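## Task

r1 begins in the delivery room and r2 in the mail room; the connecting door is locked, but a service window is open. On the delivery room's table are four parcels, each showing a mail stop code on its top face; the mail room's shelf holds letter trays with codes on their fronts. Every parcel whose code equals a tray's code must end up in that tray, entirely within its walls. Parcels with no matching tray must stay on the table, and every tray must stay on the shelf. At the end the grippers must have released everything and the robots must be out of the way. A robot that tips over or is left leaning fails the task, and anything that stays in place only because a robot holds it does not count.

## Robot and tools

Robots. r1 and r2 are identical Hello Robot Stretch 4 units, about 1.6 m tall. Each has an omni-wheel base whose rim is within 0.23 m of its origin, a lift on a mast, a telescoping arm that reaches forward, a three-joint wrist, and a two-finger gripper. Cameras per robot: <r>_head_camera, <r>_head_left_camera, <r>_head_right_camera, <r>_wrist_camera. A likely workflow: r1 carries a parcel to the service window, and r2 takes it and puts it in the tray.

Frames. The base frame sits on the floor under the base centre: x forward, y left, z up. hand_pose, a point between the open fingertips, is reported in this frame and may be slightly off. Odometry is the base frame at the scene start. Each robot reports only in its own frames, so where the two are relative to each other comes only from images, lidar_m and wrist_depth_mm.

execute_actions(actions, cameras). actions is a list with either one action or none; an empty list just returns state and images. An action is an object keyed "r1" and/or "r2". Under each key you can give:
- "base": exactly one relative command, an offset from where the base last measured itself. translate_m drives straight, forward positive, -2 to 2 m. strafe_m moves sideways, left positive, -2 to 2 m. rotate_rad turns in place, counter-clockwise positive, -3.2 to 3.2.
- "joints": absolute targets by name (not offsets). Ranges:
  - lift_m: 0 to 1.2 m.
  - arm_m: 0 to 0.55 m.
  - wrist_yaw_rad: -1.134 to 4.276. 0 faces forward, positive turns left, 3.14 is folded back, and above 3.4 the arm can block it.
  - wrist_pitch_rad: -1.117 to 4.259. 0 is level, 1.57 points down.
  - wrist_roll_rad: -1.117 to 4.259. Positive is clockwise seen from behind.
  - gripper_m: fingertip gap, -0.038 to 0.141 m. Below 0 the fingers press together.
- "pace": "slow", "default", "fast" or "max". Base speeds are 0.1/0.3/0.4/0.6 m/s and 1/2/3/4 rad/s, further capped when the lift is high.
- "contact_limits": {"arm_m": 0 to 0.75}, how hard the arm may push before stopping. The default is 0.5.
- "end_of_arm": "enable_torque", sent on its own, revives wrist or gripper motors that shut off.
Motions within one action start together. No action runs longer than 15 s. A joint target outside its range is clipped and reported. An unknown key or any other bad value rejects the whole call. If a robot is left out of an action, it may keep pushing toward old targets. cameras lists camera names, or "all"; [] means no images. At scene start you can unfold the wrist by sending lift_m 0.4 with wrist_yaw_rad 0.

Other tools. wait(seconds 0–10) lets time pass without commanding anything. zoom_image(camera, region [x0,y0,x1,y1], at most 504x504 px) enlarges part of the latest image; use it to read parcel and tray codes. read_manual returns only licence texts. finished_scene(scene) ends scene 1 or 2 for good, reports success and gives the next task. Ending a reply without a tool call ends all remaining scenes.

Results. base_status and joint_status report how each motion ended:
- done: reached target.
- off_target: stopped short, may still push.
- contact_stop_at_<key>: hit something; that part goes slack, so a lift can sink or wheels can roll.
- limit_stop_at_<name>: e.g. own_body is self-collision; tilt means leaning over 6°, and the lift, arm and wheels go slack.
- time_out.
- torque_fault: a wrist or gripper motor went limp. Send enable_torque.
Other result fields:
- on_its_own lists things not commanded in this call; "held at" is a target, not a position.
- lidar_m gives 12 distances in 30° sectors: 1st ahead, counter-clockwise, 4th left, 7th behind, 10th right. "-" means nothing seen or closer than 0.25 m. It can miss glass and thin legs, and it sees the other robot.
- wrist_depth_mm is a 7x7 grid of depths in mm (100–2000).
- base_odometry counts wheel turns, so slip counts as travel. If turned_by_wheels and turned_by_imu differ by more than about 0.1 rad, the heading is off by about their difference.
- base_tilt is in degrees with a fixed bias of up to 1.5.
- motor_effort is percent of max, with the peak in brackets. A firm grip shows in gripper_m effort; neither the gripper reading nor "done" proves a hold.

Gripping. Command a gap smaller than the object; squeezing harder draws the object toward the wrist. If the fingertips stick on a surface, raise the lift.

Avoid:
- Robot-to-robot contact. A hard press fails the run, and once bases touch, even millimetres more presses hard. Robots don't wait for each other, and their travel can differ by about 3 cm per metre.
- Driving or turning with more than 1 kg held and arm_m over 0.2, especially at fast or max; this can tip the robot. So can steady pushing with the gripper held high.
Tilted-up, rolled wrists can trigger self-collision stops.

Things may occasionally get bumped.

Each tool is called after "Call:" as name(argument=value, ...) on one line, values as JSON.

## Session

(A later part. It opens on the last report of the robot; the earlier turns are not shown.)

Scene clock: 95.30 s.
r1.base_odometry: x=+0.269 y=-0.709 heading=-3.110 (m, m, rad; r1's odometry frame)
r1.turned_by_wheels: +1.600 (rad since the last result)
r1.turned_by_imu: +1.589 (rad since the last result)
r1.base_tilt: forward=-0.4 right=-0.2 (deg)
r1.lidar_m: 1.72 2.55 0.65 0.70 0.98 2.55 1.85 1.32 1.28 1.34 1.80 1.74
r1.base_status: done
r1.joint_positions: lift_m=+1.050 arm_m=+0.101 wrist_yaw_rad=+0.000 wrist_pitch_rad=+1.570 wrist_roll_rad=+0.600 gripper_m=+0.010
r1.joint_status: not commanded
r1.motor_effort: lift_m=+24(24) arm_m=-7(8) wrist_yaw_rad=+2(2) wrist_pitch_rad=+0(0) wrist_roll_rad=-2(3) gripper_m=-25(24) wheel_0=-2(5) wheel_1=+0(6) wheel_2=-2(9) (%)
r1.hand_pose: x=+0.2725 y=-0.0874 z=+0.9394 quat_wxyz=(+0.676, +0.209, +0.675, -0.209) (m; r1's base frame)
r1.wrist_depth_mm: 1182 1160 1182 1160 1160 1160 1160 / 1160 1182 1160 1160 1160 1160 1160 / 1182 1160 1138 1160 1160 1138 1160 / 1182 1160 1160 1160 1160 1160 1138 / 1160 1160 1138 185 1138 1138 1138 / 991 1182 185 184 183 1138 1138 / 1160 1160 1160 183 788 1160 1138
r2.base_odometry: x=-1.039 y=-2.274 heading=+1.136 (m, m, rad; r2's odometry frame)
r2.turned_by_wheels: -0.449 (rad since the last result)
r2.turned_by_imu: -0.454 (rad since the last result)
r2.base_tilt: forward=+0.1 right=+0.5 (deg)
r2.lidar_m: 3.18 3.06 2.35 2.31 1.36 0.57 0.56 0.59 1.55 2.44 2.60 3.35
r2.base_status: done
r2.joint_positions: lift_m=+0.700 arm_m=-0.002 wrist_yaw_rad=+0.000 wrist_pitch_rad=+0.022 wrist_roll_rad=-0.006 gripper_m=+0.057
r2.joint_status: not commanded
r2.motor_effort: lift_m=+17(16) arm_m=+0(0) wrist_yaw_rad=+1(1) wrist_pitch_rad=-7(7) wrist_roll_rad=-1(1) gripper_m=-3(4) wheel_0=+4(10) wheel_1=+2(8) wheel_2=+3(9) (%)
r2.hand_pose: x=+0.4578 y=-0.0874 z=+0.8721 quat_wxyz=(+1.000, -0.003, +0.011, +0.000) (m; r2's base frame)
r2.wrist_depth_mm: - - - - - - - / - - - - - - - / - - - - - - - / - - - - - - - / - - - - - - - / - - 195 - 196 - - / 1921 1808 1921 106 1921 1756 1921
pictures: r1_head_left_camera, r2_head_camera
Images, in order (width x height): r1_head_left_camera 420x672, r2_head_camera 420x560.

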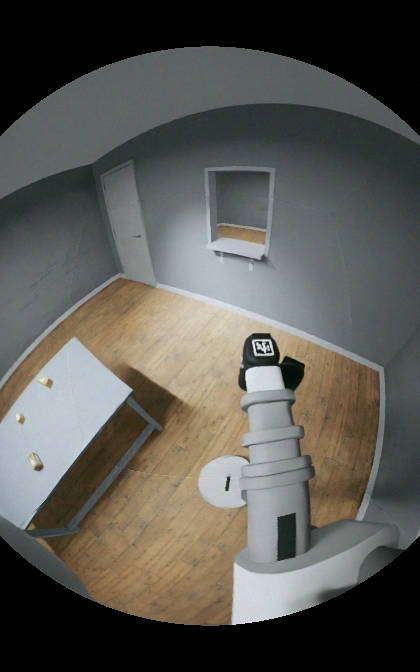

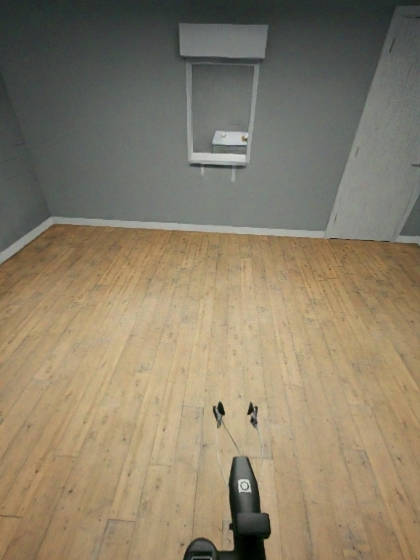

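Call:
execute_actions(actions=[{"r1":{"base":{"rotate_rad":0.2}},"r2":{"base":{"translate_m":2.0},"pace":"fast"}}], cameras=[])

Call:
execute_actions(actions=[{"r1":{"base":{"translate_m":1.0}},"r2":{"base":{"translate_m":0.5}}}], cameras=["r1_head_camera","r2_head_camera"])

Scene clock: 111.43 s.
r1.base_odometry: x=+0.269 y=-0.709 heading=-2.910 (m, m, rad; r1's odometry frame)
r1.turned_by_wheels: +0.199 (rad since the last result)
r1.turned_by_imu: +0.196 (rad since the last result)
r1.base_tilt: forward=-0.3 right=-0.1 (deg)
r1.lidar_m: 1.85 0.66 0.64 0.74 1.27 2.56 1.59 1.28 1.29 1.50 1.72 1.74
r1.base_status: done
r1.joint_positions: lift_m=+1.050 arm_m=+0.101 wrist_yaw_rad=+0.000 wrist_pitch_rad=+1.570 wrist_roll_rad=+0.600 gripper_m=+0.010
r1.joint_status: not commanded
r1.motor_effort: lift_m=+24(24) arm_m=-8(7) wrist_yaw_rad=+2(2) wrist_pitch_rad=+0(0) wrist_roll_rad=-2(3) gripper_m=-24(19) wheel_0=-2(4) wheel_1=-3(6) wheel_2=-2(4) (%)
r1.hand_pose: x=+0.2725 y=-0.0874 z=+0.9394 quat_wxyz=(+0.676, +0.209, +0.675, -0.209) (m; r1's base frame)
r1.wrist_depth_mm: 1205 1182 1160 1160 1160 1160 1160 / 1182 1160 1160 1160 1160 1160 1160 / 1182 1182 1138 1138 1160 1138 1160 / 1160 1182 1182 1138 1160 1160 1138 / 1008 1160 1160 185 1138 1138 1138 / 1182 1182 184 183 183 1138 1160 / 1182 1160 1160 183 788 1160 1160
r2.base_odometry: x=-0.197 y=-0.459 heading=+1.137 (m, m, rad; r2's odometry frame)
r2.turned_by_wheels: +0.000 (rad since the last result)
r2.turned_by_imu: +0.004 (rad since the last result)
r2.base_tilt: forward=+0.2 right=+0.5 (deg)
r2.lidar_m: 1.15 1.38 2.00 2.14 2.31 3.10 3.03 3.20 2.61 2.55 1.71 1.20
r2.base_status: done
r2.joint_positions: lift_m=+0.700 arm_m=-0.002 wrist_yaw_rad=+0.000 wrist_pitch_rad=+0.022 wrist_roll_rad=-0.006 gripper_m=+0.057
r2.joint_status: not commanded
r2.motor_effort: lift_m=+16(16) arm_m=+0(0) wrist_yaw_rad=+1(0) wrist_pitch_rad=-8(8) wrist_roll_rad=-2(1) gripper_m=-4(4) wheel_0=+3(12) wheel_1=+1(8) wheel_2=+1(15) (%)
r2.hand_pose: x=+0.4578 y=-0.0874 z=+0.8721 quat_wxyz=(+1.000, -0.003, +0.011, +0.000) (m; r2's base frame)
r2.wrist_depth_mm: 1138 1098 1078 - - 976 960 / 1160 1118 1098 - - 1008 960 / 1182 1118 1098 - - 1008 976 / 1160 1118 1078 1078 1060 991 991 / 1182 1138 1098 1078 1025 1008 991 / 1182 1138 195 1078 196 1008 991 / 1182 1160 1118 106 1042 1008 991
pictures: none
No camera images: the call's "cameras" was empty. Leave "cameras" out to get every camera's image.

Scene clock: 116.27 s.
r1.base_odometry: x=-0.704 y=-0.939 heading=-2.910 (m, m, rad; r1's odometry frame)
r1.turned_by_wheels: +0.000 (rad since the last result)
r1.turned_by_imu: -0.003 (rad since the last result)
r1.base_tilt: forward=-0.5 right=-0.1 (deg)
r1.lidar_m: 1.03 1.87 2.73 0.72 0.60 0.60 2.38 1.97 1.98 1.21 0.90 0.88
r1.base_status: done
r1.joint_positions: lift_m=+1.050 arm_m=+0.101 wrist_yaw_rad=+0.000 wrist_pitch_rad=+1.570 wrist_roll_rad=+0.600 gripper_m=+0.010
r1.joint_status: not commanded
r1.motor_effort: lift_m=+24(24) arm_m=-7(7) wrist_yaw_rad=+2(2) wrist_pitch_rad=-1(0) wrist_roll_rad=-3(2) gripper_m=-26(20) wheel_0=+2(7) wheel_1=+1(4) wheel_2=+2(12) (%)
r1.hand_pose: x=+0.2724 y=-0.0874 z=+0.9394 quat_wxyz=(+0.676, +0.209, +0.675, -0.209) (m; r1's base frame)
r1.wrist_depth_mm: 1182 1182 1182 1160 1160 1138 1160 / 1182 1182 1160 1160 1160 1160 1160 / 1160 1205 1160 1160 1138 1160 1138 / 1160 1182 1160 1160 1160 1160 1138 / 1182 1160 1160 185 1138 1160 1138 / 1160 1182 184 184 183 1138 1138 / 1160 1138 1160 183 759 1160 1138
r2.base_odometry: x=+0.013 y=-0.006 heading=+1.137 (m, m, rad; r2's odometry frame)
r2.turned_by_wheels: +0.000 (rad since the last result)
r2.turned_by_imu: +0.001 (rad since the last result)
r2.base_tilt: forward=+0.2 right=+0.5 (deg)
r2.lidar_m: 0.66 0.83 1.24 2.10 2.29 3.29 3.56 3.48 2.64 2.31 1.03 0.68
r2.base_status: done
r2.joint_positions: lift_m=+0.700 arm_m=-0.002 wrist_yaw_rad=+0.000 wrist_pitch_rad=+0.022 wrist_roll_rad=-0.006 gripper_m=+0.057
r2.joint_status: not commanded
r2.motor_effort: lift_m=+16(17) arm_m=+0(0) wrist_yaw_rad=+0(1) wrist_pitch_rad=-8(7) wrist_roll_rad=-1(3) gripper_m=-3(4) wheel_0=+4(11) wheel_1=+2(7) wheel_2=-3(13) (%)
r2.hand_pose: x=+0.4578 y=-0.0874 z=+0.8721 quat_wxyz=(+1.000, -0.003, +0.011, +0.000) (m; r2's base frame)
r2.wrist_depth_mm: 603 585 - - - - 539 / 609 591 - 1756 - - 539 / 615 597 - - - - 535 / 621 585 - 1397 - - 521 / 621 597 466 554 439 530 512 / 621 603 195 564 196 530 517 / 627 603 585 106 549 535 521
pictures: r1_head_camera, r2_head_camera
Images, in order (width x height): r1_head_camera 420x560, r2_head_camera 420x560.

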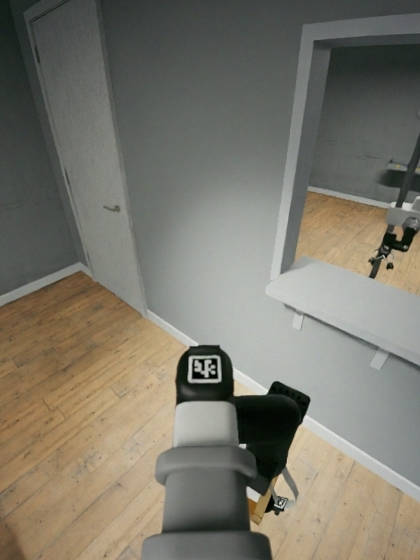

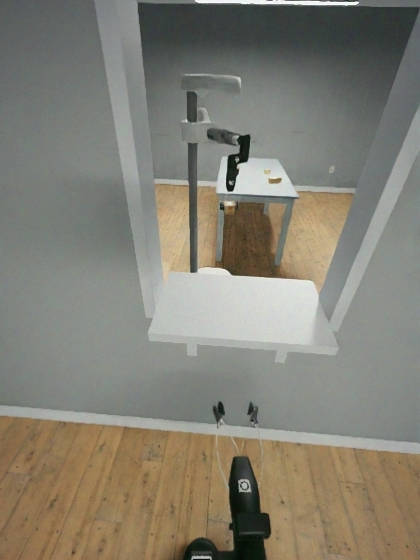

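Call:
execute_actions(actions=[{"r1":{"base":{"rotate_rad":-0.45},"joints":{"lift_m":1.15}},"r2":{"base":{"rotate_rad":-0.3}}}], cameras=["r1_head_camera","r2_head_camera"])

Scene clock: 121.50 s.
r1.base_odometry: x=-0.704 y=-0.939 heading=+2.924 (m, m, rad; r1's odometry frame)
r1.turned_by_wheels: -0.449 (rad since the last result)
r1.turned_by_imu: -0.448 (rad since the last result)
r1.base_tilt: forward=-0.4 right=-0.1 (deg)
r1.lidar_m: 0.89 1.19 2.05 2.74 0.70 0.61 3.30 2.29 1.95 1.97 1.18 0.89
r1.base_status: done
r1.joint_positions: lift_m=+1.150 arm_m=+0.101 wrist_yaw_rad=+0.000 wrist_pitch_rad=+1.570 wrist_roll_rad=+0.600 gripper_m=+0.010
r1.joint_status: all done
r1.motor_effort: lift_m=+24(26) arm_m=-8(8) wrist_yaw_rad=+2(2) wrist_pitch_rad=+0(0) wrist_roll_rad=-3(3) gripper_m=-24(25) wheel_0=+3(4) wheel_1=+3(7) wheel_2=+2(8) (%)
r1.hand_pose: x=+0.2724 y=-0.0874 z=+1.0394 quat_wxyz=(+0.676, +0.209, +0.675, -0.209) (m; r1's base frame)
r1.wrist_depth_mm: 1025 1138 1281 1255 1255 1255 1229 / 1255 1281 1255 1281 1255 1255 1255 / 1281 1281 1281 1255 1255 1255 1255 / 1281 1255 1229 1255 1229 1229 1229 / 1281 1255 1255 185 1255 1255 1229 / 1255 1255 184 184 183 1255 1255 / 1281 1255 1255 183 788 1229 1205
r2.base_odometry: x=+0.013 y=-0.006 heading=+0.838 (m, m, rad; r2's odometry frame)
r2.turned_by_wheels: -0.299 (rad since the last result)
r2.turned_by_imu: -0.303 (rad since the last result)
r2.base_tilt: forward=+0.2 right=+0.5 (deg)
r2.lidar_m: 0.66 0.67 0.95 1.71 2.13 2.53 3.51 3.11 3.00 2.61 1.50 0.76
r2.base_status: done
r2.joint_positions: lift_m=+0.700 arm_m=-0.002 wrist_yaw_rad=+0.000 wrist_pitch_rad=+0.022 wrist_roll_rad=-0.006 gripper_m=+0.057
r2.joint_status: not commanded
r2.motor_effort: lift_m=+16(16) arm_m=+0(0) wrist_yaw_rad=+0(1) wrist_pitch_rad=-8(7) wrist_roll_rad=-2(2) gripper_m=-4(2) wheel_0=+4(7) wheel_1=+2(8) wheel_2=+4(11) (%)
r2.hand_pose: x=+0.4578 y=-0.0874 z=+0.8721 quat_wxyz=(+1.000, -0.003, +0.011, +0.000) (m; r2's base frame)
r2.wrist_depth_mm: - - - - 621 640 668 / - - - - 621 640 668 / - - - - 627 647 676 / 640 - - - 621 647 683 / 525 544 466 591 615 654 691 / 530 554 195 597 196 654 683 / 535 549 580 106 634 647 691
pictures: r1_head_camera, r2_head_camera
Images, in order (width x height): r1_head_camera 420x560, r2_head_camera 420x560.

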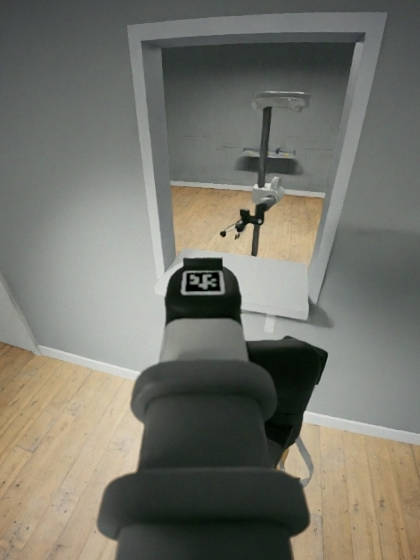

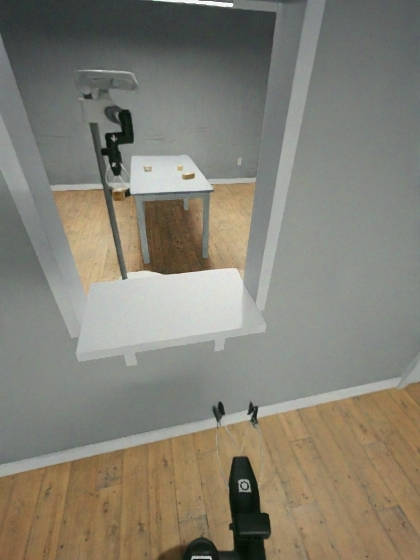

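Call:
execute_actions(actions=[{"r1":{"base":{"translate_m":0.4},"joints":{"arm_m":0.5}},"r2":{"base":{"rotate_rad":0.2}}}], cameras=[])

Call:
execute_actions(actions=[{"r1":{"joints":{"lift_m":1.04},"pace":"slow"}}], cameras=["r1_wrist_camera","r2_head_camera"])

Scene clock: 131.13 s.
r1.base_odometry: x=-1.095 y=-0.852 heading=+2.924 (m, m, rad; r1's odometry frame)
r1.turned_by_wheels: +0.000 (rad since the last result)
r1.turned_by_imu: -0.002 (rad since the last result)
r1.base_tilt: forward=-0.5 right=-0.1 (deg)
r1.lidar_m: 0.50 0.63 1.34 2.62 1.16 0.99 0.97 2.37 2.09 1.22 0.73 0.49
r1.base_status: done
r1.joint_positions: lift_m=+1.150 arm_m=+0.499 wrist_yaw_rad=+0.000 wrist_pitch_rad=+1.570 wrist_roll_rad=+0.600 gripper_m=+0.010
r1.joint_status: all done
r1.motor_effort: lift_m=+24(24) arm_m=+7(8) wrist_yaw_rad=+1(3) wrist_pitch_rad=+1(0) wrist_roll_rad=-3(3) gripper_m=-21(22) wheel_0=+0(6) wheel_1=+1(7) wheel_2=+1(11) (%)
r1.hand_pose: x=+0.6699 y=-0.0874 z=+1.0394 quat_wxyz=(+0.676, +0.209, +0.675, -0.209) (m; r1's base frame)
r1.wrist_depth_mm: 1281 1255 1281 1255 364 357 359 / 1281 1229 364 364 359 359 357 / 364 364 364 364 359 359 357 / 364 366 362 362 357 357 355 / 366 364 362 185 359 357 357 / 362 364 184 184 183 355 357 / 343 359 362 183 357 357 1229
r2.base_odometry: x=+0.013 y=-0.006 heading=+1.037 (m, m, rad; r2's odometry frame)
r2.turned_by_wheels: +0.199 (rad since the last result)
r2.turned_by_imu: +0.201 (rad since the last result)
r2.base_tilt: forward=+0.2 right=+0.5 (deg)
r2.lidar_m: 0.66 0.70 1.09 2.13 2.19 2.97 3.58 3.63 2.72 2.61 1.17 0.71
r2.base_status: done
r2.joint_positions: lift_m=+0.700 arm_m=-0.002 wrist_yaw_rad=+0.000 wrist_pitch_rad=+0.022 wrist_roll_rad=-0.006 gripper_m=+0.057
r2.joint_status: not commanded
r2.motor_effort: lift_m=+16(16) arm_m=+0(0) wrist_yaw_rad=+1(1) wrist_pitch_rad=-8(9) wrist_roll_rad=-2(1) gripper_m=-3(3) wheel_0=-4(14) wheel_1=-2(9) wheel_2=-2(9) (%)
r2.hand_pose: x=+0.4578 y=-0.0874 z=+0.8721 quat_wxyz=(+1.000, -0.003, +0.011, +0.000) (m; r2's base frame)
r2.wrist_depth_mm: 564 668 - 1160 - 621 549 / 569 668 - - - 621 549 / 574 661 - - - 621 549 / 574 591 - - - 549 549 / 580 574 452 569 449 559 554 / 580 574 195 564 196 559 559 / 585 580 574 106 564 569 559
pictures: none
No camera images: the call's "cameras" was empty. Leave "cameras" out to get every camera's image.

Scene clock: 132.90 s.
r1.base_odometry: x=-1.095 y=-0.852 heading=+2.924 (m, m, rad; r1's odometry frame)
r1.turned_by_wheels: +0.000 (rad since the last result)
r1.turned_by_imu: +0.000 (rad since the last result)
r1.base_tilt: forward=-0.4 right=-0.1 (deg)
r1.lidar_m: 0.51 0.60 1.34 2.63 1.13 0.98 0.99 2.36 2.11 1.23 0.72 0.51
r1.base_status: not commanded
r1.joint_positions: lift_m=+1.040 arm_m=+0.499 wrist_yaw_rad=+0.000 wrist_pitch_rad=+1.570 wrist_roll_rad=+0.600 gripper_m=+0.010
r1.joint_status: all done
r1.motor_effort: lift_m=+16(23) arm_m=+7(8) wrist_yaw_rad=+1(1) wrist_pitch_rad=+0(1) wrist_roll_rad=-2(2) gripper_m=-24(21) wheel_0=+0(0) wheel_1=+1(1) wheel_2=+2(1) (%)
r1.hand_pose: x=+0.6699 y=-0.0874 z=+0.9300 quat_wxyz=(+0.676, +0.209, +0.675, -0.209) (m; r1's base frame)
r1.wrist_depth_mm: 1160 255 254 253 252 252 250 / 255 254 254 252 252 250 250 / 254 253 253 252 251 250 249 / 255 254 253 251 251 250 248 / 254 253 252 184 249 249 248 / 253 252 184 183 183 249 247 / 254 252 251 183 249 248 248
r2.base_odometry: x=+0.013 y=-0.006 heading=+1.037 (m, m, rad; r2's odometry frame)
r2.turned_by_wheels: +0.000 (rad since the last result)
r2.turned_by_imu: +0.000 (rad since the last result)
r2.base_tilt: forward=+0.2 right=+0.5 (deg)
r2.lidar_m: 0.66 0.68 1.08 2.12 2.21 2.95 3.59 3.64 2.72 2.60 1.14 0.70
r2.base_status: not commanded
r2.joint_positions: lift_m=+0.700 arm_m=-0.002 wrist_yaw_rad=+0.000 wrist_pitch_rad=+0.022 wrist_roll_rad=-0.006 gripper_m=+0.057
r2.joint_status: not commanded
r2.motor_effort: lift_m=+16(16) arm_m=+0(0) wrist_yaw_rad=+0(1) wrist_pitch_rad=-9(8) wrist_roll_rad=-2(1) gripper_m=-4(2) wheel_0=-5(5) wheel_1=-2(2) wheel_2=-2(2) (%)
r2.hand_pose: x=+0.4578 y=-0.0874 z=+0.8721 quat_wxyz=(+1.000, -0.003, +0.011, +0.000) (m; r2's base frame)
r2.wrist_depth_mm: 564 668 - 732 - 621 549 / 569 668 - 1229 - 621 549 / 569 668 - - - 621 549 / 574 585 - 609 - 549 554 / 580 574 455 564 449 559 554 / 580 580 195 569 196 564 559 / 585 580 574 106 569 564 564
pictures: r1_wrist_camera, r2_head_camera
Images, in order (width x height): r1_wrist_camera 616x392, r2_head_camera 420x560.

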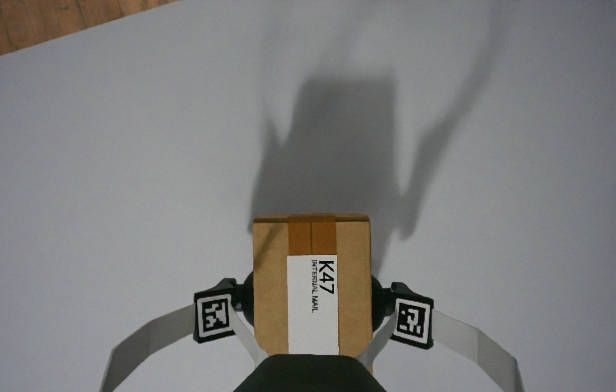

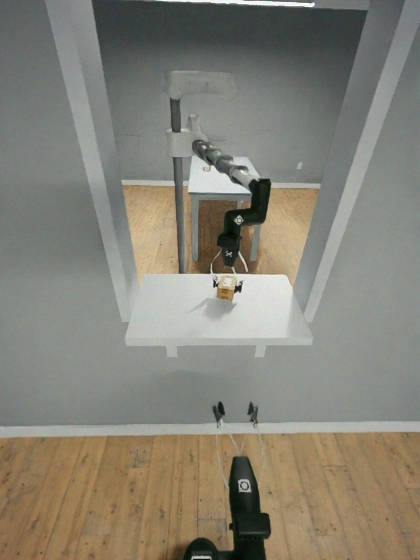

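Call:
execute_actions(actions=[{"r1":{"joints":{"gripper_m":0.1}},"r2":{"joints":{"lift_m":1.1,"wrist_pitch_rad":1.57,"gripper_m":0.12}}}], cameras=[])

Call:
execute_actions(actions=[{"r1":{"joints":{"lift_m":1.1,"arm_m":0.1,"wrist_roll_rad":0},"base":{"translate_m":-0.4}},"r2":{"base":{"translate_m":0.25},"joints":{"arm_m":0.3}}}], cameras=["r2_wrist_camera"])

Scene clock: 141.40 s.
r1.base_odometry: x=-1.095 y=-0.852 heading=+2.924 (m, m, rad; r1's odometry frame)
r1.turned_by_wheels: +0.000 (rad since the last result)
r1.turned_by_imu: -0.001 (rad since the last result)
r1.base_tilt: forward=-0.3 right=-0.2 (deg)
r1.lidar_m: 0.51 0.62 1.35 2.64 1.14 0.98 1.00 2.36 2.10 1.20 0.72 0.51
r1.base_status: not commanded
r1.joint_positions: lift_m=+1.040 arm_m=+0.499 wrist_yaw_rad=+0.000 wrist_pitch_rad=+1.570 wrist_roll_rad=+0.600 gripper_m=+0.100
r1.joint_status: all done
r1.motor_effort: lift_m=+17(17) arm_m=+7(7) wrist_yaw_rad=+2(1) wrist_pitch_rad=+1(0) wrist_roll_rad=-3(2) gripper_m=-6(23) wheel_0=+0(0) wheel_1=+1(1) wheel_2=+1(2) (%)
r1.hand_pose: x=+0.6699 y=-0.0874 z=+0.9300 quat_wxyz=(+0.676, +0.209, +0.675, -0.209) (m; r1's base frame)
r1.wrist_depth_mm: 1138 256 254 253 252 252 250 / 256 254 253 252 251 251 249 / 255 253 253 252 252 251 249 / 255 254 252 252 250 251 249 / 254 253 252 201 250 249 249 / 253 252 195 201 201 248 247 / 253 252 252 145 249 249 248
r2.base_odometry: x=+0.013 y=-0.006 heading=+1.037 (m, m, rad; r2's odometry frame)
r2.turned_by_wheels: +0.000 (rad since the last result)
r2.turned_by_imu: -0.001 (rad since the last result)
r2.base_tilt: forward=+0.2 right=+0.5 (deg)
r2.lidar_m: 0.67 0.68 1.07 2.12 2.20 2.95 3.58 3.62 2.71 2.61 1.14 0.71
r2.base_status: not commanded
r2.joint_positions: lift_m=+1.100 arm_m=-0.002 wrist_yaw_rad=+0.000 wrist_pitch_rad=+1.570 wrist_roll_rad=-0.006 gripper_m=+0.120
r2.joint_status: all done
r2.motor_effort: lift_m=+23(23) arm_m=+0(0) wrist_yaw_rad=+1(1) wrist_pitch_rad=+0(7) wrist_roll_rad=-2(0) gripper_m=-1(7) wheel_0=-5(5) wheel_1=-2(2) wheel_2=-2(2) (%)
r2.hand_pose: x=+0.1696 y=-0.0874 z=+0.9894 quat_wxyz=(+0.707, -0.002, +0.707, +0.002) (m; r2's base frame)
r2.wrist_depth_mm: 1255 1229 1229 1205 1182 1205 1182 / 1255 1229 1205 1205 1205 1205 1182 / 1229 1229 1229 1229 1205 1205 1205 / 1255 1255 1229 1205 1205 1182 1182 / 1281 1255 1025 1008 1205 1205 1182 / 1281 1255 1008 1008 1229 1182 1205 / 1255 1255 1205 106 1229 1205 1205
pictures: none
No camera images: the call's "cameras" was empty. Leave "cameras" out to get every camera's image.

Scene clock: 144.20 s.
r1.base_odometry: x=-0.705 y=-0.939 heading=+2.924 (m, m, rad; r1's odometry frame)
r1.turned_by_wheels: +0.000 (rad since the last result)
r1.turned_by_imu: +0.001 (rad since the last result)
r1.base_tilt: forward=-0.4 right=-0.2 (deg)
r1.lidar_m: 0.88 1.18 2.06 2.74 0.70 0.59 3.32 2.26 1.95 1.94 1.16 0.90
r1.base_status: done
r1.joint_positions: lift_m=+1.100 arm_m=+0.101 wrist_yaw_rad=+0.000 wrist_pitch_rad=+1.570 wrist_roll_rad=+0.000 gripper_m=+0.100
r1.joint_status: all done
r1.motor_effort: lift_m=+24(27) arm_m=-8(7) wrist_yaw_rad=+2(1) wrist_pitch_rad=+0(0) wrist_roll_rad=-3(7) gripper_m=-4(2) wheel_0=+0(5) wheel_1=+0(6) wheel_2=+0(11) (%)
r1.hand_pose: x=+0.2724 y=-0.0874 z=+0.9894 quat_wxyz=(+0.707, +0.000, +0.707, +0.000) (m; r1's base frame)
r1.wrist_depth_mm: 1229 1229 1229 1229 1205 1138 1025 / 1229 1229 1205 1205 1229 1205 1182 / 1255 1205 1229 1205 1182 1205 1182 / 1229 1229 1205 1205 1205 1182 1182 / 1229 1205 1205 1160 1205 1182 1160 / 1229 1205 195 1008 213 1205 1205 / 1229 1205 1182 144 1182 1182 1205
r2.base_odometry: x=+0.140 y=+0.209 heading=+1.037 (m, m, rad; r2's odometry frame)
r2.turned_by_wheels: +0.000 (rad since the last result)
r2.turned_by_imu: +0.000 (rad since the last result)
r2.base_tilt: forward=+0.2 right=+0.5 (deg)
r2.lidar_m: 0.40 0.44 0.74 1.93 2.21 2.98 3.85 3.82 2.72 2.19 0.78 0.45
r2.base_status: done
r2.joint_positions: lift_m=+1.100 arm_m=+0.299 wrist_yaw_rad=+0.000 wrist_pitch_rad=+1.570 wrist_roll_rad=-0.006 gripper_m=+0.120
r2.joint_status: all done
r2.motor_effort: lift_m=+22(22) arm_m=+8(7) wrist_yaw_rad=+0(2) wrist_pitch_rad=-2(1) wrist_roll_rad=-1(1) gripper_m=+0(0) wheel_0=+4(6) wheel_1=+2(8) wheel_2=-3(14) (%)
r2.hand_pose: x=+0.4698 y=-0.0874 z=+0.9895 quat_wxyz=(+0.707, -0.002, +0.707, +0.002) (m; r2's base frame)
r2.wrist_depth_mm: 322 320 317 266 312 310 307 / 324 320 319 266 312 312 309 / 325 322 319 317 314 312 310 / 324 322 320 317 314 312 310 / 325 322 319 319 315 312 310 / 1255 324 320 317 315 312 312 / 1229 1229 1229 106 1205 1205 1182
pictures: r2_wrist_camera
Images, in order (width x height): r2_wrist_camera 616x392.

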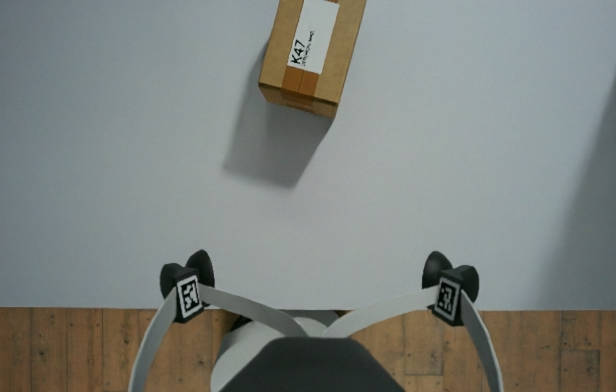

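Call:
execute_actions(actions=[{"r1":{"base":{"rotate_rad":1.61}},"r2":{"joints":{"arm_m":0.48,"wrist_roll_rad":0.25,"gripper_m":0.1}}}], cameras=["r2_wrist_camera"])

Scene clock: 152.50 s.
r1.base_odometry: x=-0.705 y=-0.939 heading=-1.750 (m, m, rad; r1's odometry frame)
r1.turned_by_wheels: +1.609 (rad since the last result)
r1.turned_by_imu: +1.598 (rad since the last result)
r1.base_tilt: forward=-0.4 right=-0.2 (deg)
r1.lidar_m: 2.75 0.67 0.60 3.31 2.22 1.98 1.87 1.15 0.89 0.89 1.21 2.26
r1.base_status: done
r1.joint_positions: lift_m=+1.100 arm_m=+0.101 wrist_yaw_rad=+0.000 wrist_pitch_rad=+1.570 wrist_roll_rad=+0.000 gripper_m=+0.100
r1.joint_status: not commanded
r1.motor_effort: lift_m=+22(23) arm_m=-7(8) wrist_yaw_rad=+2(2) wrist_pitch_rad=+2(0) wrist_roll_rad=-3(3) gripper_m=-4(0) wheel_0=-3(9) wheel_1=-3(5) wheel_2=-2(6) (%)
r1.hand_pose: x=+0.2725 y=-0.0874 z=+0.9896 quat_wxyz=(+0.707, +0.000, +0.707, +0.000) (m; r1's base frame)
r1.wrist_depth_mm: 1255 1205 1205 1205 1205 1182 1205 / 1229 1229 1229 1205 1205 1205 1205 / 1205 1229 1205 1205 1205 1205 1205 / 1205 1229 1205 1205 1205 1205 1182 / 1205 1229 1205 1138 1205 1182 1160 / 1205 1229 195 991 213 1182 1160 / 1229 1229 1205 145 1205 1182 1182
r2.base_odometry: x=+0.140 y=+0.209 heading=+1.037 (m, m, rad; r2's odometry frame)
r2.turned_by_wheels: +0.000 (rad since the last result)
r2.turned_by_imu: -0.001 (rad since the last result)
r2.base_tilt: forward=+0.2 right=+0.5 (deg)
r2.lidar_m: 0.42 0.44 0.75 1.93 2.22 2.96 3.85 3.81 2.74 2.22 0.78 0.45
r2.base_status: not commanded
r2.joint_positions: lift_m=+1.100 arm_m=+0.479 wrist_yaw_rad=+0.000 wrist_pitch_rad=+1.570 wrist_roll_rad=+0.250 gripper_m=+0.100
r2.joint_status: all done
r2.motor_effort: lift_m=+22(23) arm_m=+8(10) wrist_yaw_rad=+1(0) wrist_pitch_rad=+0(0) wrist_roll_rad=+0(4) gripper_m=-1(1) wheel_0=+4(4) wheel_1=+2(2) wheel_2=-2(2) (%)
r2.hand_pose: x=+0.6497 y=-0.0874 z=+0.9895 quat_wxyz=(+0.702, +0.088, +0.701, -0.088) (m; r2's base frame)
r2.wrist_depth_mm: 1255 1229 1205 1205 1205 1205 1182 / 1229 1229 1229 1205 314 310 307 / 1255 1255 319 315 314 310 307 / 325 320 319 315 314 312 309 / 325 322 320 267 314 310 309 / 325 322 207 266 314 312 309 / 325 322 320 106 314 312 310
pictures: r2_wrist_camera
Images, in order (width x height): r2_wrist_camera 616x392.

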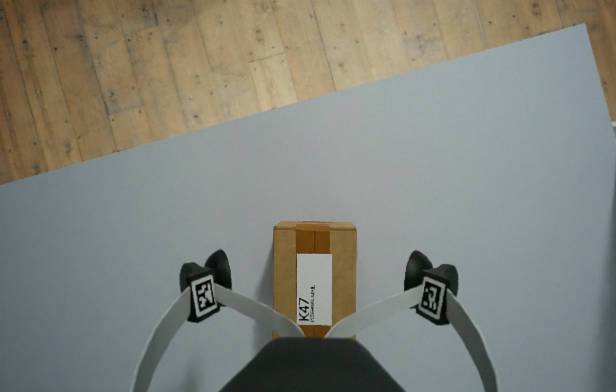

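Call:
execute_actions(actions=[{"r1":{"base":{"strafe_m":1.1}},"r2":{"joints":{"lift_m":1.035}}}], cameras=[])

Call:
execute_actions(actions=[{"r2":{"joints":{"gripper_m":0.01}}}], cameras=[])

Call:
execute_actions(actions=[{"r1":{"joints":{"arm_m":0.3}},"r2":{"joints":{"lift_m":1.15,"arm_m":0.1}}}], cameras=["r1_wrist_camera","r2_wrist_camera"])

Scene clock: 163.90 s.
r1.base_odometry: x=+0.378 y=-1.134 heading=-1.750 (m, m, rad; r1's odometry frame)
r1.turned_by_wheels: +0.000 (rad since the last result)
r1.turned_by_imu: -0.002 (rad since the last result)
r1.base_tilt: forward=-0.4 right=-0.1 (deg)
r1.lidar_m: 0.32 0.39 0.79 2.25 1.87 1.62 1.63 1.99 2.04 1.97 0.37 0.30
r1.base_status: done
r1.joint_positions: lift_m=+1.100 arm_m=+0.101 wrist_yaw_rad=+0.000 wrist_pitch_rad=+1.570 wrist_roll_rad=+0.000 gripper_m=+0.100
r1.joint_status: not commanded
r1.motor_effort: lift_m=+22(22) arm_m=-7(8) wrist_yaw_rad=+2(2) wrist_pitch_rad=+0(0) wrist_roll_rad=-3(3) gripper_m=+2(3) wheel_0=+0(7) wheel_1=-1(10) wheel_2=+0(1) (%)
r1.hand_pose: x=+0.2725 y=-0.0874 z=+0.9896 quat_wxyz=(+0.707, +0.000, +0.707, +0.000) (m; r1's base frame)
r1.wrist_depth_mm: 459 455 455 455 452 452 449 / 459 459 455 452 452 449 445 / 1229 1229 455 452 449 445 445 / 1205 1255 1229 449 445 445 445 / 1229 1229 1205 1160 1182 445 442 / 1205 1205 195 991 213 1182 1182 / 1205 1229 1205 144 1182 1182 1205
r2.base_odometry: x=+0.140 y=+0.209 heading=+1.037 (m, m, rad; r2's odometry frame)
r2.turned_by_wheels: +0.000 (rad since the last result)
r2.turned_by_imu: -0.001 (rad since the last result)
r2.base_tilt: forward=+0.1 right=+0.5 (deg)
r2.lidar_m: 0.42 0.44 0.75 1.93 2.22 2.97 3.85 3.81 2.72 2.20 0.78 0.46
r2.base_status: not commanded
r2.joint_positions: lift_m=+1.035 arm_m=+0.479 wrist_yaw_rad=+0.000 wrist_pitch_rad=+1.570 wrist_roll_rad=+0.250 gripper_m=+0.100
r2.joint_status: all done
r2.motor_effort: lift_m=+16(20) arm_m=+8(8) wrist_yaw_rad=+1(1) wrist_pitch_rad=-2(1) wrist_roll_rad=+0(1) gripper_m=-1(2) wheel_0=+4(4) wheel_1=+2(2) wheel_2=-2(2) (%)
r2.hand_pose: x=+0.6497 y=-0.0874 z=+0.9250 quat_wxyz=(+0.702, +0.088, +0.701, -0.088) (m; r2's base frame)
r2.wrist_depth_mm: 1182 1160 1160 1160 1138 248 244 / 1182 1160 1160 251 249 247 244 / 1182 256 254 250 249 247 245 / 258 256 253 252 250 248 246 / 259 256 254 203 249 248 247 / 259 257 204 202 202 248 246 / 260 258 255 106 251 249 247
pictures: none
No camera images: the call's "cameras" was empty. Leave "cameras" out to get every camera's image.

Scene clock: 165.60 s.
r1.base_odometry: x=+0.378 y=-1.134 heading=-1.750 (m, m, rad; r1's odometry frame)
r1.turned_by_wheels: +0.000 (rad since the last result)
r1.turned_by_imu: +0.000 (rad since the last result)
r1.base_tilt: forward=-0.4 right=-0.1 (deg)
r1.lidar_m: 0.33 0.40 0.78 2.25 1.88 1.64 1.63 2.00 2.04 1.95 0.38 0.32
r1.base_status: not commanded
r1.joint_positions: lift_m=+1.100 arm_m=+0.101 wrist_yaw_rad=+0.000 wrist_pitch_rad=+1.570 wrist_roll_rad=+0.000 gripper_m=+0.100
r1.joint_status: not commanded
r1.motor_effort: lift_m=+22(22) arm_m=-8(8) wrist_yaw_rad=+1(2) wrist_pitch_rad=+0(1) wrist_roll_rad=-3(3) gripper_m=+2(1) wheel_0=+0(0) wheel_1=-2(2) wheel_2=+0(0) (%)
r1.hand_pose: x=+0.2725 y=-0.0874 z=+0.9896 quat_wxyz=(+0.707, +0.000, +0.707, +0.000) (m; r1's base frame)
r1.wrist_depth_mm: 459 459 455 455 452 449 445 / 459 459 452 455 449 445 445 / 1229 1205 452 452 449 445 442 / 1229 1229 1205 449 452 445 445 / 1205 1229 1205 1138 1205 445 439 / 1229 1205 195 1008 213 1182 1182 / 1255 1229 1205 145 1229 1182 1182
r2.base_odometry: x=+0.140 y=+0.209 heading=+1.037 (m, m, rad; r2's odometry frame)
r2.turned_by_wheels: +0.000 (rad since the last result)
r2.turned_by_imu: +0.000 (rad since the last result)
r2.base_tilt: forward=+0.2 right=+0.5 (deg)
r2.lidar_m: 0.42 0.43 0.76 1.95 2.22 2.96 3.84 3.81 2.73 2.23 0.79 0.46
r2.base_status: not commanded
r2.joint_positions: lift_m=+1.035 arm_m=+0.479 wrist_yaw_rad=+0.000 wrist_pitch_rad=+1.570 wrist_roll_rad=+0.250 gripper_m=+0.010
r2.joint_status: all done
r2.motor_effort: lift_m=+16(16) arm_m=+8(8) wrist_yaw_rad=+1(1) wrist_pitch_rad=-2(1) wrist_roll_rad=+0(1) gripper_m=-23(20) wheel_0=+4(4) wheel_1=+2(2) wheel_2=-2(2) (%)
r2.hand_pose: x=+0.6497 y=-0.0874 z=+0.9250 quat_wxyz=(+0.702, +0.088, +0.701, -0.088) (m; r2's base frame)
r2.wrist_depth_mm: 1182 1160 1160 1138 1138 247 244 / 1182 1160 1160 251 249 246 244 / 1160 256 253 251 250 246 244 / 259 256 254 252 250 248 245 / 259 257 254 187 250 248 246 / 259 256 190 188 187 248 247 / 259 257 255 106 250 249 247
pictures: none
No camera images: the call's "cameras" was empty. Leave "cameras" out to get every camera's image.

Scene clock: 167.83 s.
r1.base_odometry: x=+0.378 y=-1.134 heading=-1.750 (m, m, rad; r1's odometry frame)
r1.turned_by_wheels: +0.000 (rad since the last result)
r1.turned_by_imu: -0.001 (rad since the last result)
r1.base_tilt: forward=-0.4 right=-0.2 (deg)
r1.lidar_m: 0.33 0.41 0.81 2.26 1.85 1.64 1.62 2.01 2.04 1.94 0.38 0.33
r1.base_status: not commanded
r1.joint_positions: lift_m=+1.100 arm_m=+0.299 wrist_yaw_rad=+0.000 wrist_pitch_rad=+1.570 wrist_roll_rad=+0.000 gripper_m=+0.100
r1.joint_status: all done
r1.motor_effort: lift_m=+22(22) arm_m=+8(9) wrist_yaw_rad=+1(1) wrist_pitch_rad=+0(1) wrist_roll_rad=-3(3) gripper_m=-4(0) wheel_0=+0(0) wheel_1=-2(2) wheel_2=+0(0) (%)
r1.hand_pose: x=+0.4698 y=-0.0874 z=+0.9896 quat_wxyz=(+0.707, +0.000, +0.707, +0.000) (m; r1's base frame)
r1.wrist_depth_mm: 459 455 452 452 449 449 449 / 459 455 455 452 449 445 445 / 455 404 452 449 445 449 442 / 455 452 449 449 449 445 442 / 455 452 452 449 445 442 442 / 1205 1205 195 445 213 442 442 / 1229 1205 1008 145 445 442 442
r2.base_odometry: x=+0.140 y=+0.209 heading=+1.037 (m, m, rad; r2's odometry frame)
r2.turned_by_wheels: +0.000 (rad since the last result)
r2.turned_by_imu: +0.000 (rad since the last result)
r2.base_tilt: forward=+0.2 right=+0.5 (deg)
r2.lidar_m: 0.41 0.44 0.74 1.95 2.22 2.97 3.85 3.80 2.73 2.21 0.79 0.45
r2.base_status: not commanded
r2.joint_positions: lift_m=+1.150 arm_m=+0.101 wrist_yaw_rad=+0.000 wrist_pitch_rad=+1.570 wrist_roll_rad=+0.250 gripper_m=+0.010
r2.joint_status: all done
r2.motor_effort: lift_m=+23(25) arm_m=-8(7) wrist_yaw_rad=+2(2) wrist_pitch_rad=-1(2) wrist_roll_rad=-1(2) gripper_m=-22(22) wheel_0=+4(4) wheel_1=+2(2) wheel_2=-1(2) (%)
r2.hand_pose: x=+0.2724 y=-0.0874 z=+1.0394 quat_wxyz=(+0.702, +0.088, +0.701, -0.088) (m; r2's base frame)
r2.wrist_depth_mm: 375 370 368 366 362 359 842 / 375 373 368 368 946 1205 1229 / 377 377 1060 1281 1255 1255 1229 / 1182 1281 1281 1281 1255 1255 1229 / 1308 1308 1281 187 1255 1229 1255 / 1308 1308 189 187 186 1255 1229 / 1308 1281 1281 106 1255 1255 1255
pictures: r1_wrist_camera, r2_wrist_camera
Images, in order (width x height): r1_wrist_camera 616x392, r2_wrist_camera 616x392.

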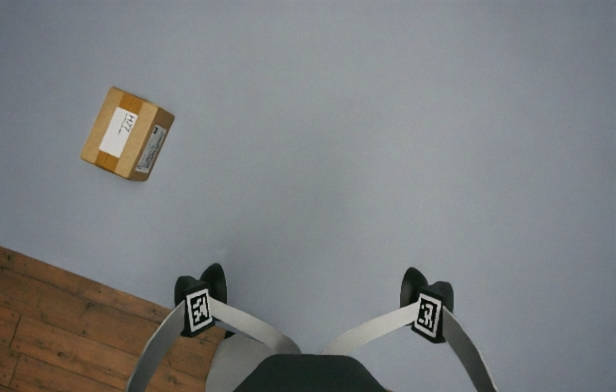

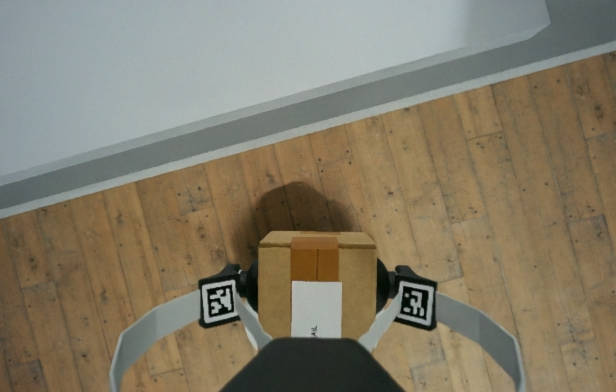

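Call:
execute_actions(actions=[{"r1":{"base":{"strafe_m":0.23},"joints":{"arm_m":0.43,"wrist_roll_rad":0.45}},"r2":{"base":{"rotate_rad":3.05}}}], cameras=["r1_wrist_camera","r2_head_camera"])

Scene clock: 178.10 s.
r1.base_odometry: x=+0.604 y=-1.175 heading=-1.750 (m, m, rad; r1's odometry frame)
r1.turned_by_wheels: +0.000 (rad since the last result)
r1.turned_by_imu: -0.002 (rad since the last result)
r1.base_tilt: forward=-0.4 right=-0.2 (deg)
r1.lidar_m: 0.41 0.51 2.00 2.02 1.80 1.59 1.57 1.92 2.25 0.74 0.45 0.39
r1.base_status: done
r1.joint_positions: lift_m=+1.100 arm_m=+0.429 wrist_yaw_rad=+0.000 wrist_pitch_rad=+1.570 wrist_roll_rad=+0.450 gripper_m=+0.100
r1.joint_status: all done
r1.motor_effort: lift_m=+22(22) arm_m=+8(7) wrist_yaw_rad=+1(1) wrist_pitch_rad=+0(1) wrist_roll_rad=+0(6) gripper_m=-1(2) wheel_0=+1(10) wheel_1=+0(10) wheel_2=+0(0) (%)
r1.hand_pose: x=+0.5998 y=-0.0874 z=+0.9896 quat_wxyz=(+0.690, +0.158, +0.689, -0.158) (m; r1's base frame)
r1.wrist_depth_mm: 455 455 455 452 449 445 442 / 455 452 452 449 452 449 445 / 459 452 455 449 452 445 442 / 452 452 452 452 449 445 445 / 455 455 452 399 449 449 442 / 452 449 194 445 212 442 442 / 452 452 449 145 442 442 445
r2.base_odometry: x=+0.140 y=+0.209 heading=-2.197 (m, m, rad; r2's odometry frame)
r2.turned_by_wheels: +3.049 (rad since the last result)
r2.turned_by_imu: +3.079 (rad since the last result)
r2.base_tilt: forward=+0.2 right=+0.5 (deg)
r2.lidar_m: 3.31 3.37 2.80 2.63 0.88 0.47 0.43 0.44 0.70 1.58 2.16 2.76
r2.base_status: done
r2.joint_positions: lift_m=+1.150 arm_m=+0.101 wrist_yaw_rad=+0.000 wrist_pitch_rad=+1.570 wrist_roll_rad=+0.250 gripper_m=+0.010
r2.joint_status: not commanded
r2.motor_effort: lift_m=+23(23) arm_m=-8(8) wrist_yaw_rad=+1(2) wrist_pitch_rad=-1(1) wrist_roll_rad=+0(0) gripper_m=-23(22) wheel_0=-6(8) wheel_1=-4(8) wheel_2=-5(10) (%)
r2.hand_pose: x=+0.2725 y=-0.0874 z=+1.0394 quat_wxyz=(+0.702, +0.088, +0.701, -0.088) (m; r2's base frame)
r2.wrist_depth_mm: 1281 1281 1255 1255 1255 1229 1229 / 1281 1281 1255 1281 1255 1255 1229 / 1308 1281 1281 1281 1255 1229 1229 / 1308 1281 1281 1255 1281 1229 1229 / 1308 1281 1281 187 1255 1255 1229 / 1281 1281 190 187 186 1229 1229 / 1308 1308 1255 106 1255 1255 1229
pictures: r1_wrist_camera, r2_head_camera
Images, in order (width x height): r1_wrist_camera 616x392, r2_head_camera 420x560.

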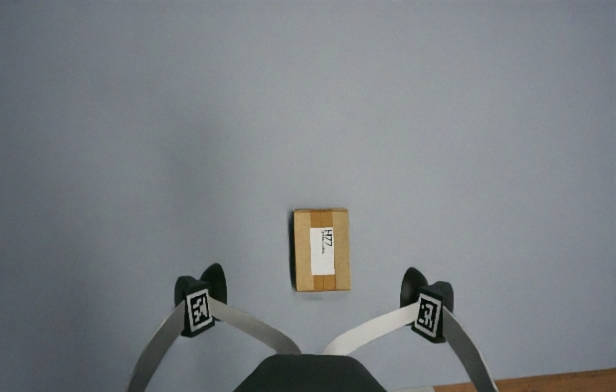

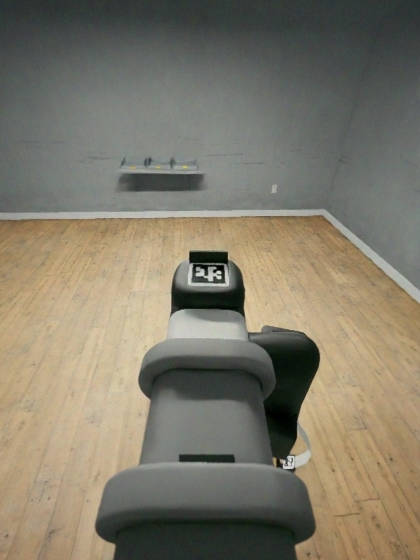

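Call:
execute_actions(actions=[{"r1":{"joints":{"wrist_pitch_rad":0.9,"wrist_roll_rad":0,"arm_m":0.5}},"r2":{"base":{"translate_m":2.0},"pace":"fast"}}], cameras=["r1_wrist_camera"])

Call:
execute_actions(actions=[{"r2":{"base":{"strafe_m":0.45}}}], cameras=[])

Call:
execute_actions(actions=[{"r2":{"base":{"translate_m":0.7},"joints":{"wrist_roll_rad":0}}}], cameras=["r2_head_camera","r2_wrist_camera"])

Scene clock: 196.07 s.
r1.base_odometry: x=+0.604 y=-1.175 heading=-1.750 (m, m, rad; r1's odometry frame)
r1.turned_by_wheels: +0.000 (rad since the last result)
r1.turned_by_imu: -0.002 (rad since the last result)
r1.base_tilt: forward=-0.4 right=-0.2 (deg)
r1.lidar_m: 0.41 0.51 2.02 2.03 1.79 1.60 1.59 1.92 2.25 0.78 0.46 0.39
r1.base_status: not commanded
r1.joint_positions: lift_m=+1.100 arm_m=+0.499 wrist_yaw_rad=+0.000 wrist_pitch_rad=+0.902 wrist_roll_rad=+0.001 gripper_m=+0.100
r1.joint_status: all done
r1.motor_effort: lift_m=+22(22) arm_m=+8(9) wrist_yaw_rad=+1(2) wrist_pitch_rad=-5(7) wrist_roll_rad=-3(8) gripper_m=-5(1) wheel_0=+0(0) wheel_1=+0(0) wheel_2=+0(0) (%)
r1.hand_pose: x=+0.8485 y=-0.0874 z=+1.0518 quat_wxyz=(+0.900, +0.000, +0.436, +0.000) (m; r1's base frame)
r1.wrist_depth_mm: 1808 - - - - - - / 1921 - - - - - - / 768 732 1863 1863 1863 1808 1808 / 640 640 640 640 634 1618 1576 / 574 574 574 569 569 569 564 / 517 517 195 508 213 508 508 / 469 462 469 145 462 455 462
r2.base_odometry: x=-1.032 y=-1.411 heading=-2.197 (m, m, rad; r2's odometry frame)
r2.turned_by_wheels: +0.000 (rad since the last result)
r2.turned_by_imu: +0.003 (rad since the last result)
r2.base_tilt: forward=+0.2 right=+0.5 (deg)
r2.lidar_m: 1.31 1.35 2.33 2.82 2.87 2.73 2.55 2.58 2.06 1.93 1.96 1.90
r2.base_status: done
r2.joint_positions: lift_m=+1.150 arm_m=+0.101 wrist_yaw_rad=+0.000 wrist_pitch_rad=+1.570 wrist_roll_rad=+0.250 gripper_m=+0.010
r2.joint_status: not commanded
r2.motor_effort: lift_m=+22(23) arm_m=-8(8) wrist_yaw_rad=+3(1) wrist_pitch_rad=-1(2) wrist_roll_rad=-1(2) gripper_m=-22(24) wheel_0=+4(11) wheel_1=+3(7) wheel_2=-4(14) (%)
r2.hand_pose: x=+0.2725 y=-0.0874 z=+1.0394 quat_wxyz=(+0.702, +0.088, +0.701, -0.088) (m; r2's base frame)
r2.wrist_depth_mm: 1308 1281 1255 1255 1229 1229 1229 / 1281 1281 1281 1281 1255 1229 1229 / 1308 1281 1281 1255 1255 1229 1229 / 1308 1281 1281 1255 1255 1255 1229 / 1281 1281 1281 187 1255 1229 1229 / 1308 1281 189 187 187 1255 1255 / 1308 1281 1281 106 1255 1229 1229
pictures: r1_wrist_camera
Images, in order (width x height): r1_wrist_camera 616x392.

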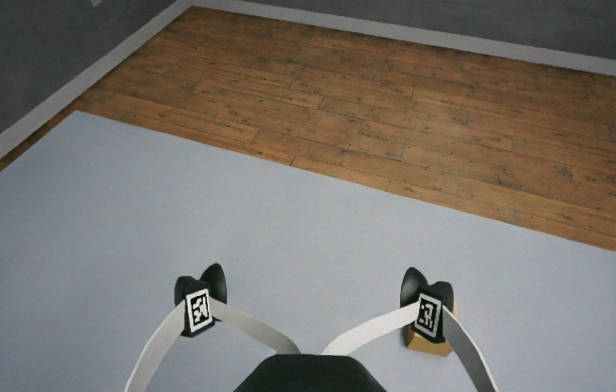

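Scene clock: 198.90 s.
r1.base_odometry: x=+0.604 y=-1.175 heading=-1.750 (m, m, rad; r1's odometry frame)
r1.turned_by_wheels: +0.000 (rad since the last result)
r1.turned_by_imu: -0.001 (rad since the last result)
r1.base_tilt: forward=-0.5 right=-0.2 (deg)
r1.lidar_m: 0.40 0.50 2.01 2.02 1.78 1.59 1.60 1.92 2.25 0.78 0.46 0.40
r1.base_status: not commanded
r1.joint_positions: lift_m=+1.100 arm_m=+0.499 wrist_yaw_rad=+0.000 wrist_pitch_rad=+0.902 wrist_roll_rad=+0.001 gripper_m=+0.100
r1.joint_status: not commanded
r1.motor_effort: lift_m=+22(22) arm_m=+8(8) wrist_yaw_rad=+1(1) wrist_pitch_rad=-5(5) wrist_roll_rad=-3(3) gripper_m=+2(2) wheel_0=+0(0) wheel_1=+0(0) wheel_2=+0(0) (%)
r1.hand_pose: x=+0.8485 y=-0.0874 z=+1.0518 quat_wxyz=(+0.900, +0.000, +0.436, +0.000) (m; r1's base frame)
r1.wrist_depth_mm: 1863 - - - - - - / 1921 - - - - - - / 759 732 1863 1863 1808 1808 1808 / 640 640 640 640 634 1618 1576 / 574 574 569 569 564 564 564 / 521 512 195 512 213 504 508 / 473 459 466 145 462 455 462
r2.base_odometry: x=-0.667 y=-1.675 heading=-2.197 (m, m, rad; r2's odometry frame)
r2.turned_by_wheels: +0.000 (rad since the last result)
r2.turned_by_imu: -0.001 (rad since the last result)
r2.base_tilt: forward=+0.2 right=+0.5 (deg)
r2.lidar_m: 1.26 1.29 2.28 2.37 2.42 2.80 2.60 2.61 2.57 2.38 2.42 1.85
r2.base_status: done
r2.joint_positions: lift_m=+1.150 arm_m=+0.101 wrist_yaw_rad=+0.000 wrist_pitch_rad=+1.570 wrist_roll_rad=+0.250 gripper_m=+0.010
r2.joint_status: not commanded
r2.motor_effort: lift_m=+22(23) arm_m=-8(8) wrist_yaw_rad=+0(1) wrist_pitch_rad=+0(0) wrist_roll_rad=-1(0) gripper_m=-23(23) wheel_0=-4(12) wheel_1=+1(11) wheel_2=+0(5) (%)
r2.hand_pose: x=+0.2725 y=-0.0874 z=+1.0395 quat_wxyz=(+0.702, +0.088, +0.701, -0.088) (m; r2's base frame)
r2.wrist_depth_mm: 1281 1281 1255 1255 1255 1255 1229 / 1308 1281 1281 1255 1255 1229 1229 / 1308 1308 1281 1255 1255 1255 1229 / 1308 1281 1255 1281 1255 1255 1229 / 1308 1281 1281 188 1255 1255 1255 / 1308 1281 190 188 187 1255 1229 / 1308 1281 1281 106 1255 1255 1229
pictures: none
No camera images: the call's "cameras" was empty. Leave "cameras" out to get every camera's image.

Scene clock: 202.73 s.
r1.base_odometry: x=+0.604 y=-1.175 heading=-1.750 (m, m, rad; r1's odometry frame)
r1.turned_by_wheels: +0.000 (rad since the last result)
r1.turned_by_imu: -0.001 (rad since the last result)
r1.base_tilt: forward=-0.4 right=-0.2 (deg)
r1.lidar_m: 0.41 0.51 2.02 2.02 1.79 1.57 1.59 1.93 2.25 0.77 0.46 0.40
r1.base_status: not commanded
r1.joint_positions: lift_m=+1.100 arm_m=+0.499 wrist_yaw_rad=+0.000 wrist_pitch_rad=+0.902 wrist_roll_rad=+0.000 gripper_m=+0.100
r1.joint_status: not commanded
r1.motor_effort: lift_m=+22(22) arm_m=+8(8) wrist_yaw_rad=+2(1) wrist_pitch_rad=-4(5) wrist_roll_rad=-3(4) gripper_m=-2(4) wheel_0=+0(0) wheel_1=+0(0) wheel_2=+0(0) (%)
r1.hand_pose: x=+0.8485 y=-0.0874 z=+1.0518 quat_wxyz=(+0.900, +0.000, +0.436, +0.000) (m; r1's base frame)
r1.wrist_depth_mm: 1808 - - - - - - / 1921 - - - - - - / 759 741 1808 1808 1863 1808 1808 / 647 647 640 640 634 1618 1576 / 574 569 574 569 564 559 559 / 512 512 195 512 213 512 508 / 469 462 466 145 462 455 459
r2.base_odometry: x=-1.077 y=-2.242 heading=-2.196 (m, m, rad; r2's odometry frame)
r2.turned_by_wheels: +0.000 (rad since the last result)
r2.turned_by_imu: +0.002 (rad since the last result)
r2.base_tilt: forward=+0.1 right=+0.5 (deg)
r2.lidar_m: 0.56 0.59 0.79 2.43 2.48 3.15 3.30 3.31 2.49 2.31 1.61 0.63
r2.base_status: done
r2.joint_positions: lift_m=+1.150 arm_m=+0.101 wrist_yaw_rad=+0.000 wrist_pitch_rad=+1.570 wrist_roll_rad=+0.000 gripper_m=+0.010
r2.joint_status: all done
r2.motor_effort: lift_m=+22(22) arm_m=-8(8) wrist_yaw_rad=+3(2) wrist_pitch_rad=-1(0) wrist_roll_rad=-3(6) gripper_m=-23(24) wheel_0=+4(6) wheel_1=+3(8) wheel_2=-1(13) (%)
r2.hand_pose: x=+0.2725 y=-0.0874 z=+1.0395 quat_wxyz=(+0.707, +0.000, +0.707, +0.000) (m; r2's base frame)
r2.wrist_depth_mm: 517 535 1255 1281 1255 1255 1229 / 1308 1308 1281 1255 1255 1255 1255 / 1308 1281 1281 1255 1255 1229 1255 / 1281 1281 1281 1255 1255 1255 1229 / 1308 1308 1281 187 1255 1255 1229 / 1308 1281 189 187 186 1255 1229 / 1308 1281 1255 106 1281 1255 1255
pictures: r2_head_camera, r2_wrist_camera
Images, in order (width x height): r2_head_camera 420x560, r2_wrist_camera 616x392.

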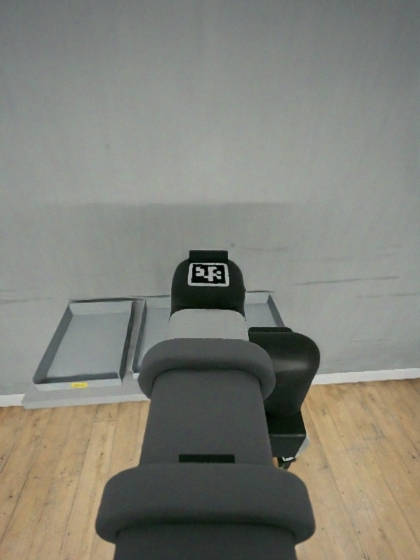

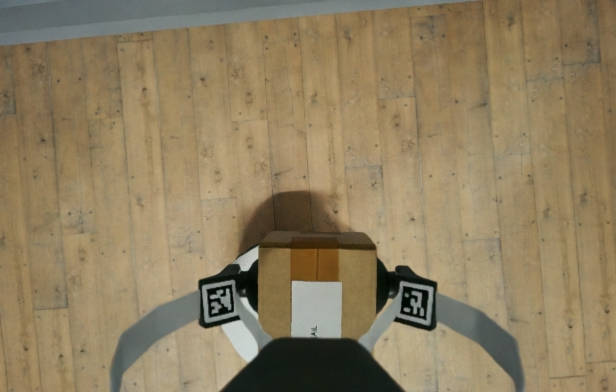

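Call:
execute_actions(actions=[{"r1":{"base":{"strafe_m":-0.15},"joints":{"wrist_pitch_rad":1.57,"arm_m":0.55}},"r2":{"joints":{"arm_m":0.42}}}], cameras=["r1_wrist_camera","r2_wrist_camera"])

Scene clock: 210.13 s.
r1.base_odometry: x=+0.457 y=-1.148 heading=-1.750 (m, m, rad; r1's odometry frame)
r1.turned_by_wheels: +0.000 (rad since the last result)
r1.turned_by_imu: -0.001 (rad since the last result)
r1.base_tilt: forward=-0.4 right=-0.1 (deg)
r1.lidar_m: 0.35 0.44 0.88 2.16 1.85 1.61 1.61 1.98 2.09 2.04 0.40 0.37
r1.base_status: done
r1.joint_positions: lift_m=+1.100 arm_m=+0.546 wrist_yaw_rad=+0.000 wrist_pitch_rad=+1.570 wrist_roll_rad=+0.000 gripper_m=+0.100
r1.joint_status: all done
joint sent to its limit — the command would take r1.arm_m past its upper limit, so that joint was sent only as far as its limit.
r1.motor_effort: lift_m=+22(22) arm_m=+8(8) wrist_yaw_rad=+1(0) wrist_pitch_rad=+0(4) wrist_roll_rad=-3(4) gripper_m=-3(3) wheel_0=+0(9) wheel_1=-1(10) wheel_2=-1(1) (%)
r1.hand_pose: x=+0.7177 y=-0.0874 z=+0.9896 quat_wxyz=(+0.707, +0.000, +0.707, +0.000) (m; r1's base frame)
r1.wrist_depth_mm: 459 452 455 449 449 445 442 / 459 452 455 449 449 445 442 / 455 455 452 449 449 445 445 / 452 449 452 445 449 445 442 / 455 452 449 449 445 445 439 / 452 452 194 445 212 442 442 / 452 452 442 145 442 442 442
r2.base_odometry: x=-1.077 y=-2.242 heading=-2.196 (m, m, rad; r2's odometry frame)
r2.turned_by_wheels: +0.000 (rad since the last result)
r2.turned_by_imu: -0.001 (rad since the last result)
r2.base_tilt: forward=+0.2 right=+0.5 (deg)
r2.lidar_m: 0.56 0.58 0.77 2.44 2.48 3.16 3.31 3.34 2.50 2.32 1.62 0.62
r2.base_status: not commanded
r2.joint_positions: lift_m=+1.150 arm_m=+0.419 wrist_yaw_rad=+0.000 wrist_pitch_rad=+1.570 wrist_roll_rad=+0.000 gripper_m=+0.010
r2.joint_status: all done
r2.motor_effort: lift_m=+22(22) arm_m=+8(6) wrist_yaw_rad=+0(1) wrist_pitch_rad=-1(3) wrist_roll_rad=-2(2) gripper_m=-23(23) wheel_0=+4(4) wheel_1=+3(3) wheel_2=-2(1) (%)
r2.hand_pose: x=+0.5898 y=-0.0874 z=+1.0395 quat_wxyz=(+0.707, +0.000, +0.707, +0.000) (m; r2's base frame)
r2.wrist_depth_mm: 469 504 504 496 496 492 1025 / 488 508 504 500 496 492 1229 / 480 508 504 504 496 492 1255 / 484 512 508 504 500 496 1229 / 521 1308 508 188 1255 1255 1229 / 1308 1281 189 187 186 1229 1229 / 1308 1281 1281 106 1229 1255 1255
pictures: r1_wrist_camera, r2_wrist_camera
Images, in order (width x height): r1_wrist_camera 616x392, r2_wrist_camera 616x392.

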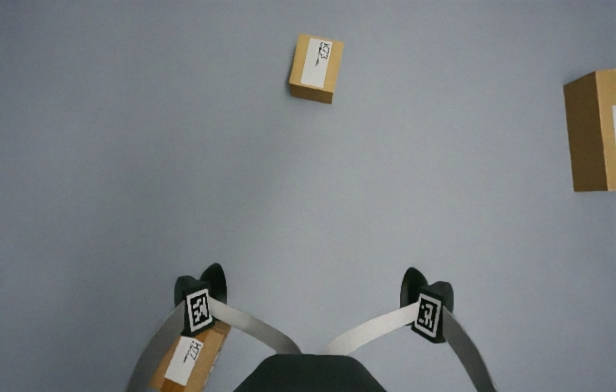

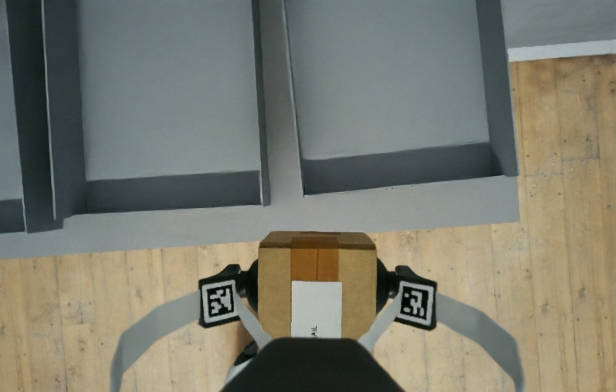

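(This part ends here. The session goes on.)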